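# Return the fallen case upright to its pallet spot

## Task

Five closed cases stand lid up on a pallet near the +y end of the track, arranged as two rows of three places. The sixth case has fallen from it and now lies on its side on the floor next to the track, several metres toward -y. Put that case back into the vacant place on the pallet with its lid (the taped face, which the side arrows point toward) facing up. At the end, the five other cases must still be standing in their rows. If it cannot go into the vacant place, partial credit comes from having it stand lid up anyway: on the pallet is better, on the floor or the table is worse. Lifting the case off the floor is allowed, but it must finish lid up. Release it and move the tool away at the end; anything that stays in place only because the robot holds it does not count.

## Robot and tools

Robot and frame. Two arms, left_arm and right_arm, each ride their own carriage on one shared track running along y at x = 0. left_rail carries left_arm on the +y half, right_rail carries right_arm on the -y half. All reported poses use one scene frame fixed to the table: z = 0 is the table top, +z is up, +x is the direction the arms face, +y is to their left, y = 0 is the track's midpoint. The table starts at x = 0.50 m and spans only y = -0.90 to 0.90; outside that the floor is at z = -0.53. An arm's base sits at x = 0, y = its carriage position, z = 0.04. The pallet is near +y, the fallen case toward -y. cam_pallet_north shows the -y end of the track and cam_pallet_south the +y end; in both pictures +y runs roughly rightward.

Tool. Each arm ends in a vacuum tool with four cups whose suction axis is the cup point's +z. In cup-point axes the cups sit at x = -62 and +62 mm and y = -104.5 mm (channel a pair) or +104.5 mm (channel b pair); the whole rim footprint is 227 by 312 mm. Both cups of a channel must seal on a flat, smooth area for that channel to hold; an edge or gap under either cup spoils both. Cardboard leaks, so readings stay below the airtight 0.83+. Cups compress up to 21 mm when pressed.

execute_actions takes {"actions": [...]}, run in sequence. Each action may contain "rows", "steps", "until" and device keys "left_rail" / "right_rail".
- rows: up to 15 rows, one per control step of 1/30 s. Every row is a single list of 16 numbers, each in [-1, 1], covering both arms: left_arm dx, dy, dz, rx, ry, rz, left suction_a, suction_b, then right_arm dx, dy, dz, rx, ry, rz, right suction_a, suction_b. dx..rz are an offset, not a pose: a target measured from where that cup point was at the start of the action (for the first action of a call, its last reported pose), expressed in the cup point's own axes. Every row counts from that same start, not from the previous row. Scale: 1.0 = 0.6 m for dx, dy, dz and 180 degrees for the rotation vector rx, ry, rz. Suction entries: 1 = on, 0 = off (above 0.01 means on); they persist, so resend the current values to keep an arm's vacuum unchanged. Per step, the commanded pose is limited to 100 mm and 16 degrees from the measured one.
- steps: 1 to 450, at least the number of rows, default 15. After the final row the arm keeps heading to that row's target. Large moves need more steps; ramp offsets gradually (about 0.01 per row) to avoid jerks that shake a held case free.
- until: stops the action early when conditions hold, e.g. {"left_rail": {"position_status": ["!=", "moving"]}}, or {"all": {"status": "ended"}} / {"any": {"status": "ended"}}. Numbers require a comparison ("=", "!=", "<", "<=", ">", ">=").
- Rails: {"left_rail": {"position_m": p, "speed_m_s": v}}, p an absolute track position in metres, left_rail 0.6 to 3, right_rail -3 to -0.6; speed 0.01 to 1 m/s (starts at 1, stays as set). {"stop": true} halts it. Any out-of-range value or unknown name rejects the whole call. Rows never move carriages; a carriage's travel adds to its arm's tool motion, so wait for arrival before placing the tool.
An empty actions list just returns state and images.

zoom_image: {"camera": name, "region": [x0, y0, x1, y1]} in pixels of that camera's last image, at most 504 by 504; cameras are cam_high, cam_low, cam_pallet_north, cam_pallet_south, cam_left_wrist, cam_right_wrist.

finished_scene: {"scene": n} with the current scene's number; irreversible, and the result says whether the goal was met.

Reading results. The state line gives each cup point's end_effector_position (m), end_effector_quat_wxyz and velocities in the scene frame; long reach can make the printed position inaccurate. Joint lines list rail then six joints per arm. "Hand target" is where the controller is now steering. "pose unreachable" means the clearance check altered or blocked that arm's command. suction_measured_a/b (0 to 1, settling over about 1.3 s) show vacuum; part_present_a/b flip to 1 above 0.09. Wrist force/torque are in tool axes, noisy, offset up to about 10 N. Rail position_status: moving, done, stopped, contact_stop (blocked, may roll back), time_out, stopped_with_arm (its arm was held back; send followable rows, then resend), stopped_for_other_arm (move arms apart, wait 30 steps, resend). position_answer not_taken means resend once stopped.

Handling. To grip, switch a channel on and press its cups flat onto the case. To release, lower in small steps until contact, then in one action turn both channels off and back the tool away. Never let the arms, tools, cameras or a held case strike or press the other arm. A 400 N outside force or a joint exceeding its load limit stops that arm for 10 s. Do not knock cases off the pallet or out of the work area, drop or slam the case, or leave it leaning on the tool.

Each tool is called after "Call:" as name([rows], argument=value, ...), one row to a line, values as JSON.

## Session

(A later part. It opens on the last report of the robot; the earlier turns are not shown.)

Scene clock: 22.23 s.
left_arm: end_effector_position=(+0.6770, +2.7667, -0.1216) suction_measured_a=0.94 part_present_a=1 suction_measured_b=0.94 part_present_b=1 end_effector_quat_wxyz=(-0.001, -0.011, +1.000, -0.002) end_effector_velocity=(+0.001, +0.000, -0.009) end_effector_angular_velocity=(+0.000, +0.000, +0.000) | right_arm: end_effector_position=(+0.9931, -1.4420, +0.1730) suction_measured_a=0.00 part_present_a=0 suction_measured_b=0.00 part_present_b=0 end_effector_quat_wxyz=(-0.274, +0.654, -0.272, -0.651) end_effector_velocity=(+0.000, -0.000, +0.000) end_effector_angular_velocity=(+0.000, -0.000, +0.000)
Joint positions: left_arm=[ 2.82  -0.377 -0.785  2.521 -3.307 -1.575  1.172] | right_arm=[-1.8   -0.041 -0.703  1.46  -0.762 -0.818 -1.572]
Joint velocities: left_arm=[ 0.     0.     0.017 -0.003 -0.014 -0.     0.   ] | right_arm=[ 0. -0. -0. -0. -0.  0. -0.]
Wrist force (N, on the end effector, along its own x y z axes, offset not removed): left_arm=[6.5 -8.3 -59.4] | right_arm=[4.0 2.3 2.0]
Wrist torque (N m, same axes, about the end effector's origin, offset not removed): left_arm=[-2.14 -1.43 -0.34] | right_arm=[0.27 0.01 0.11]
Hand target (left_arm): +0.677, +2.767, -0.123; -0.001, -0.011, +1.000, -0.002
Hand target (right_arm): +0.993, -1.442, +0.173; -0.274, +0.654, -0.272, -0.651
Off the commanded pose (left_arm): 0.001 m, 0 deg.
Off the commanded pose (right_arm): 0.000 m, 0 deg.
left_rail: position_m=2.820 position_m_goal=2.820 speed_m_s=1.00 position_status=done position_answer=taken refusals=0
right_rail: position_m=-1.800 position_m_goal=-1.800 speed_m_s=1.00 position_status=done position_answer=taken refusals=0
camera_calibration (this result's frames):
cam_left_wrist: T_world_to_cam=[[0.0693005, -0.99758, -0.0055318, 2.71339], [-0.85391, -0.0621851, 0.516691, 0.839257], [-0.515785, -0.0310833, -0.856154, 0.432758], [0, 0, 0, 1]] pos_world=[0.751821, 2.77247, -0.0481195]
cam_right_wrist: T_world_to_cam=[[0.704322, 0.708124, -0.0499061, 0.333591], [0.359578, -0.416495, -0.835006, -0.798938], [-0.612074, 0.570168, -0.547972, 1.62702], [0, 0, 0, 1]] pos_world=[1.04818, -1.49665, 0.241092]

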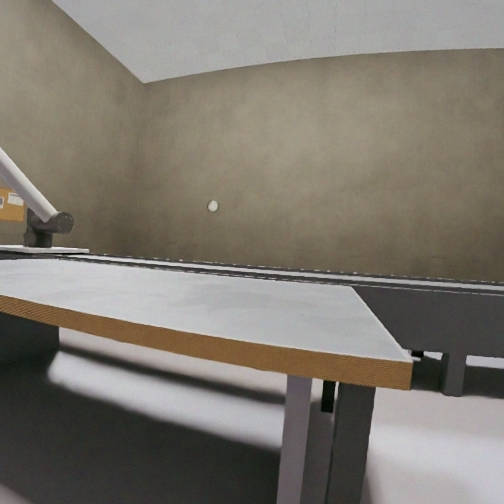

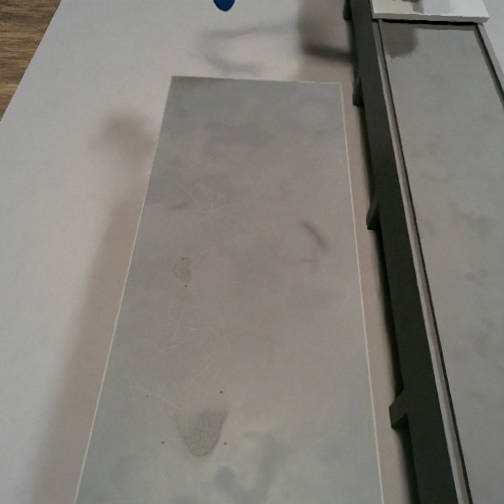

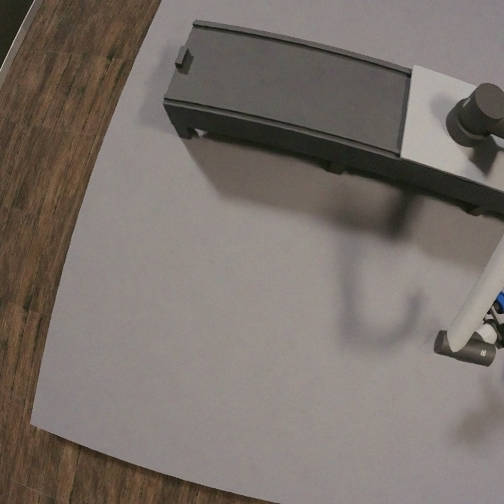

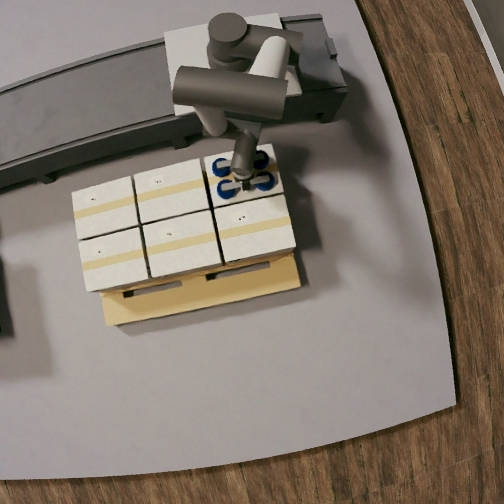

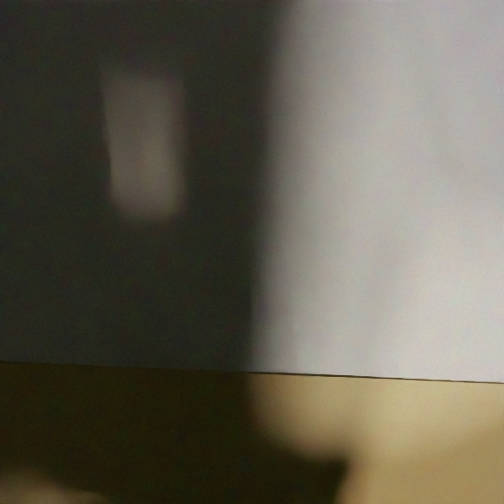

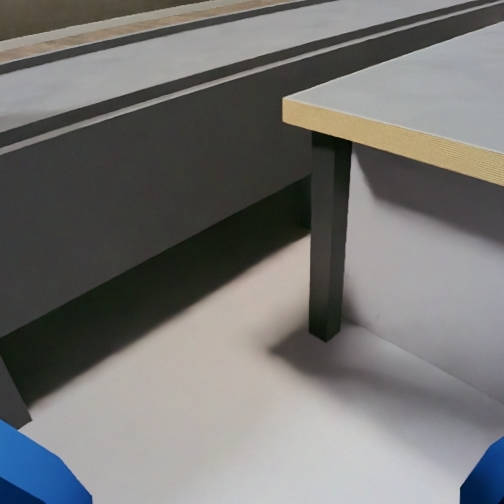

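Call:
execute_actions([
  {"rows":[[0,0,0.007,0,0,0,1,1,0,0,0,0,0,0,0,0]],"steps":9},
])

Scene clock: 22.57 s.
left_arm: end_effector_position=(+0.6770, +2.7667, -0.1253) suction_measured_a=0.94 part_present_a=1 suction_measured_b=0.94 part_present_b=1 end_effector_quat_wxyz=(-0.001, -0.011, +1.000, -0.002) end_effector_velocity=(-0.000, +0.000, -0.003) end_effector_angular_velocity=(-0.001, -0.002, +0.000) | right_arm: end_effector_position=(+0.9931, -1.4420, +0.1730) suction_measured_a=0.00 part_present_a=0 suction_measured_b=0.00 part_present_b=0 end_effector_quat_wxyz=(-0.274, +0.654, -0.272, -0.651) end_effector_velocity=(+0.000, +0.000, +0.000) end_effector_angular_velocity=(+0.000, -0.000, -0.000)
Joint positions: left_arm=[ 2.82  -0.377 -0.777  2.52  -3.314 -1.575  1.172] | right_arm=[-1.8   -0.041 -0.703  1.46  -0.762 -0.818 -1.572]
Joint velocities: left_arm=[ 0.    -0.     0.006 -0.    -0.008  0.    -0.   ] | right_arm=[ 0.  0. -0.  0. -0.  0. -0.]
Wrist force (N, on the end effector, along its own x y z axes, offset not removed): left_arm=[17.6 -18.3 -104.9] | right_arm=[1.4 1.6 0.6]
Wrist torque (N m, same axes, about the end effector's origin, offset not removed): left_arm=[-6.99 -2.04 -1.87] | right_arm=[0.20 0.45 0.11]
Hand target (left_arm): +0.677, +2.767, -0.126; -0.001, -0.011, +1.000, -0.002
Hand target (right_arm): +0.993, -1.442, +0.173; -0.274, +0.654, -0.272, -0.651
Off the commanded pose (left_arm): 0.000 m, 0 deg.
Off the commanded pose (right_arm): 0.000 m, 0 deg.
left_rail: position_m=2.820 position_m_goal=2.820 speed_m_s=1.00 position_status=done position_answer=taken refusals=0
right_rail: position_m=-1.800 position_m_goal=-1.800 speed_m_s=1.00 position_status=done position_answer=taken refusals=0
camera_calibration (this result's frames):
cam_left_wrist: T_world_to_cam=[[0.0693039, -0.99758, -0.00550756, 2.71339], [-0.853938, -0.0621771, 0.516648, 0.841178], [-0.51574, -0.0311026, -0.85618, 0.429554], [0, 0, 0, 1]] pos_world=[0.751803, 2.77249, -0.0518723]
cam_right_wrist: T_world_to_cam=[[0.704322, 0.708124, -0.0499061, 0.333591], [0.359578, -0.416495, -0.835006, -0.798938], [-0.612074, 0.570168, -0.547973, 1.62702], [0, 0, 0, 1]] pos_world=[1.04818, -1.49665, 0.241092]

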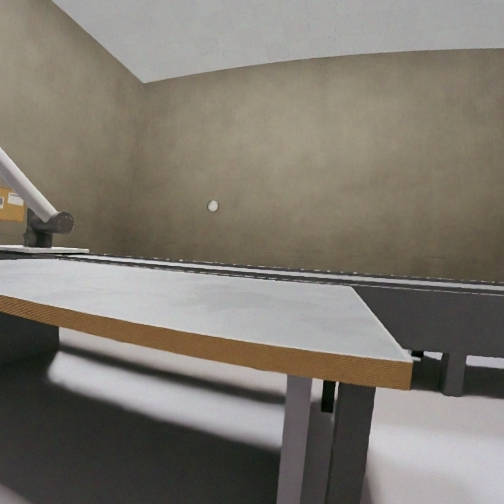

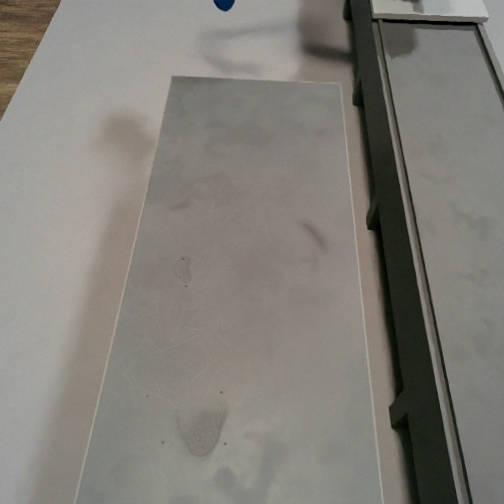

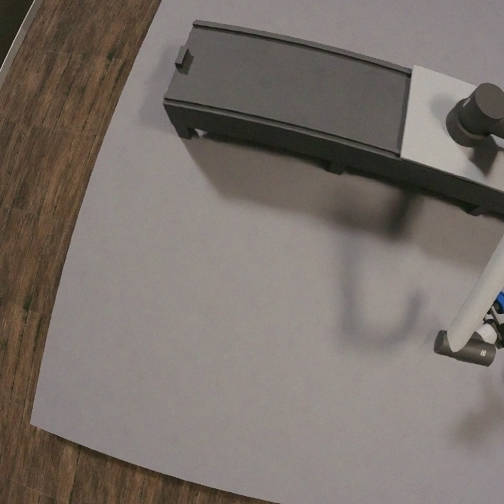

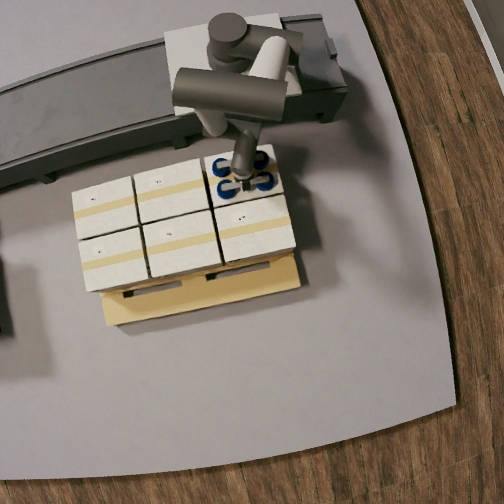

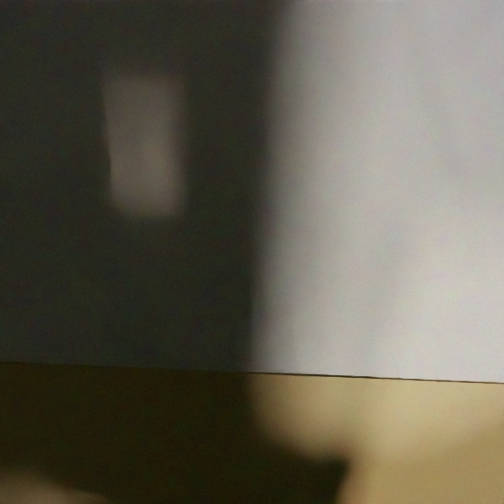

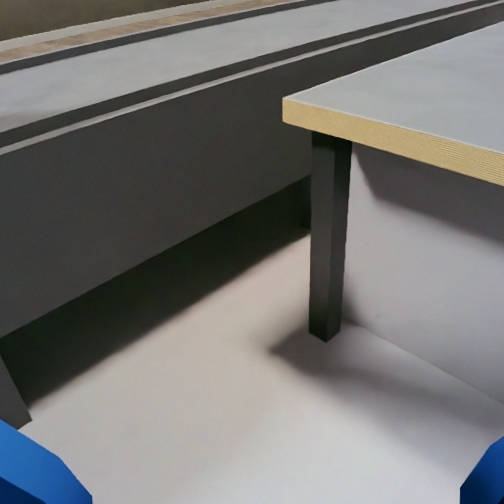

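Call:
execute_actions([
  {"rows":[[0,0,-0.01,0,0,0,0,0,0,0,0,0,0,0,0,0],[0,0,-0.02,0,0,0,0,0,0,0,0,0,0,0,0,0],[0,0,-0.03,0,0,0,0,0,0,0,0,0,0,0,0,0],[0,0,-0.04,0,0,0,0,0,0,0,0,0,0,0,0,0],[0,0,-0.05,0,0,0,0,0,0,0,0,0,0,0,0,0],[0,0,-0.07,0,0,0,0,0,0,0,0,0,0,0,0,0],[0,0,-0.1,0,0,0,0,0,0,0,0,0,0,0,0,0],[0,0,-0.15,0,0,0,0,0,0,0,0,0,0,0,0,0],[0,0,-0.5,0,0,0,0,0,0,0,0,0,0,0,0,0]],"steps":34},
])

Call:
zoom_image(camera="cam_pallet_south", region=[130,100,330,300])

Scene clock: 23.83 s.
left_arm: end_effector_position=(+0.6777, +2.7683, +0.1724) suction_measured_a=0.00 part_present_a=0 suction_measured_b=0.00 part_present_b=0 end_effector_quat_wxyz=(+0.000, -0.011, +1.000, -0.002) end_effector_velocity=(-0.001, -0.001, +0.021) end_effector_angular_velocity=(+0.007, +0.022, -0.000) | right_arm: end_effector_position=(+0.9931, -1.4420, +0.1730) suction_measured_a=0.00 part_present_a=0 suction_measured_b=0.00 part_present_b=0 end_effector_quat_wxyz=(-0.274, +0.654, -0.272, -0.651) end_effector_velocity=(-0.000, +0.000, -0.000) end_effector_angular_velocity=(-0.000, +0.000, +0.000)
Joint positions: left_arm=[ 2.82  -0.375 -1.362  2.492 -2.704 -1.575  1.175] | right_arm=[-1.8   -0.041 -0.703  1.46  -0.762 -0.818 -1.572]
Joint velocities: left_arm=[ 0.    -0.002 -0.038 -0.02   0.082 -0.001 -0.002] | right_arm=[ 0.  0.  0.  0. -0.  0.  0.]
Wrist force (N, on the end effector, along its own x y z axes, offset not removed): left_arm=[3.3 -3.9 -2.4] | right_arm=[1.1 0.6 0.1]
Wrist torque (N m, same axes, about the end effector's origin, offset not removed): left_arm=[-0.35 -0.88 -0.32] | right_arm=[0.10 0.34 0.13]
Hand target (left_arm): +0.678, +2.768, +0.175; -0.001, -0.011, +1.000, -0.002
Hand target (right_arm): +0.993, -1.442, +0.173; -0.274, +0.654, -0.272, -0.651
Off the commanded pose (left_arm): 0.002 m, 0 deg.
Off the commanded pose (right_arm): 0.000 m, 0 deg.
left_rail: position_m=2.820 position_m_goal=2.820 speed_m_s=1.00 position_status=done position_answer=taken refusals=0
right_rail: position_m=-1.800 position_m_goal=-1.800 speed_m_s=1.00 position_status=done position_answer=taken refusals=0
camera_calibration (this result's frames):
cam_left_wrist: T_world_to_cam=[[0.0693538, -0.997582, -0.00452523, 2.71637], [-0.855222, -0.0617908, 0.514565, 0.688218], [-0.5136, -0.0318169, -0.857439, 0.685625], [0, 0, 0, 1]] pos_world=[0.752326, 2.77414, 0.246042]
cam_right_wrist: T_world_to_cam=[[0.704322, 0.708124, -0.0499058, 0.333591], [0.359578, -0.416495, -0.835006, -0.798938], [-0.612073, 0.570168, -0.547973, 1.62702], [0, 0, 0, 1]] pos_world=[1.04818, -1.49665, 0.241092]

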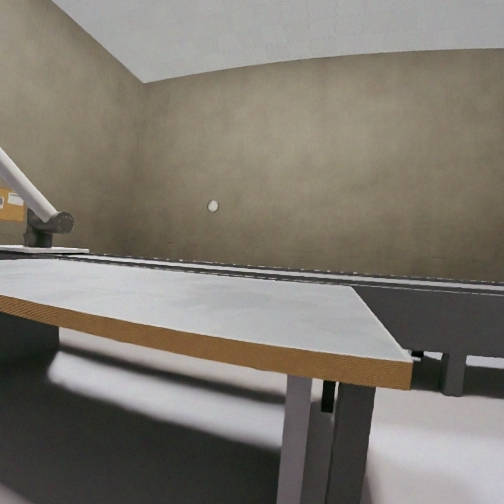

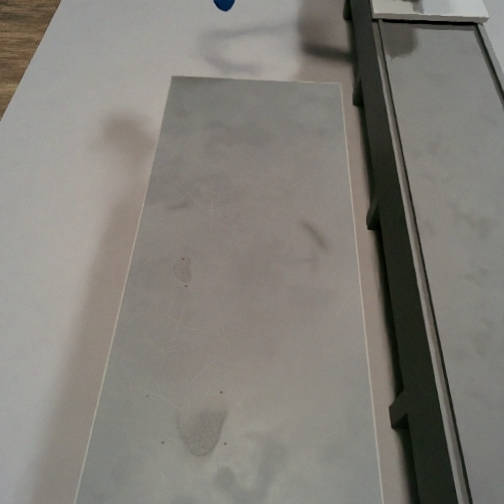

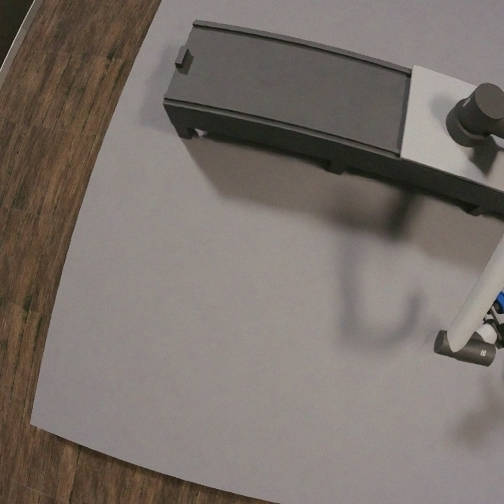

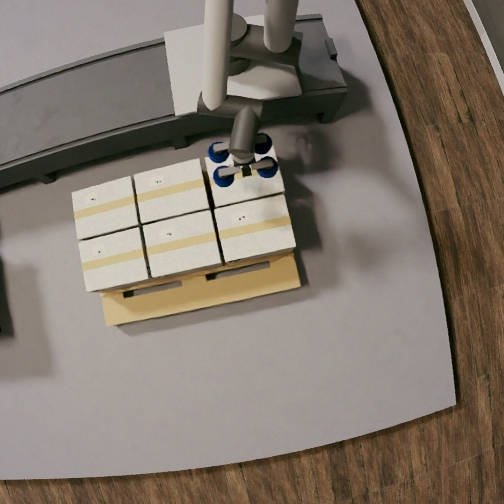

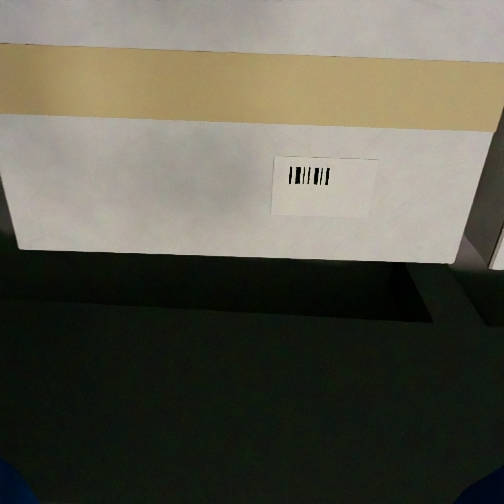

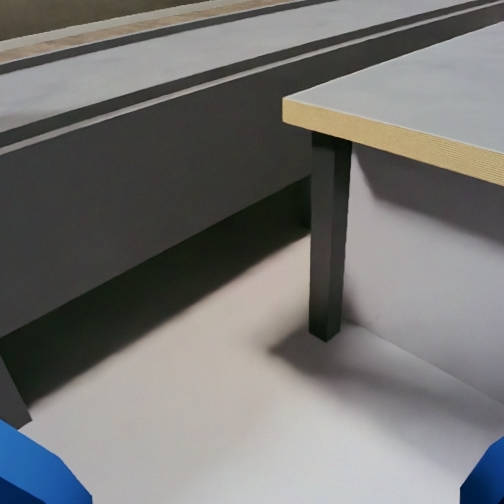

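Region (130, 100, 330, 300) of cam_pallet_south's 504x504 image, scaled by 2.520, with more detail than that image has.

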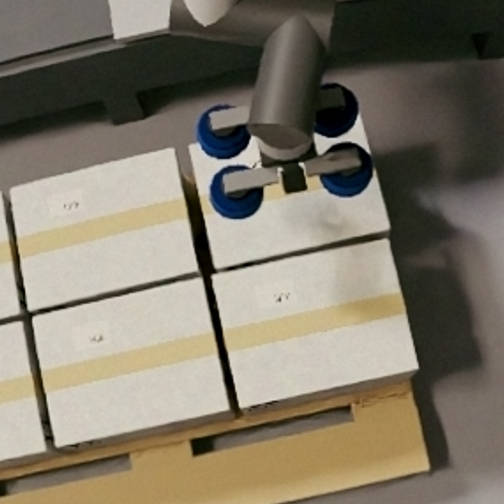

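Call:
finished_scene(scene=1)

The scene is finished: the task was done.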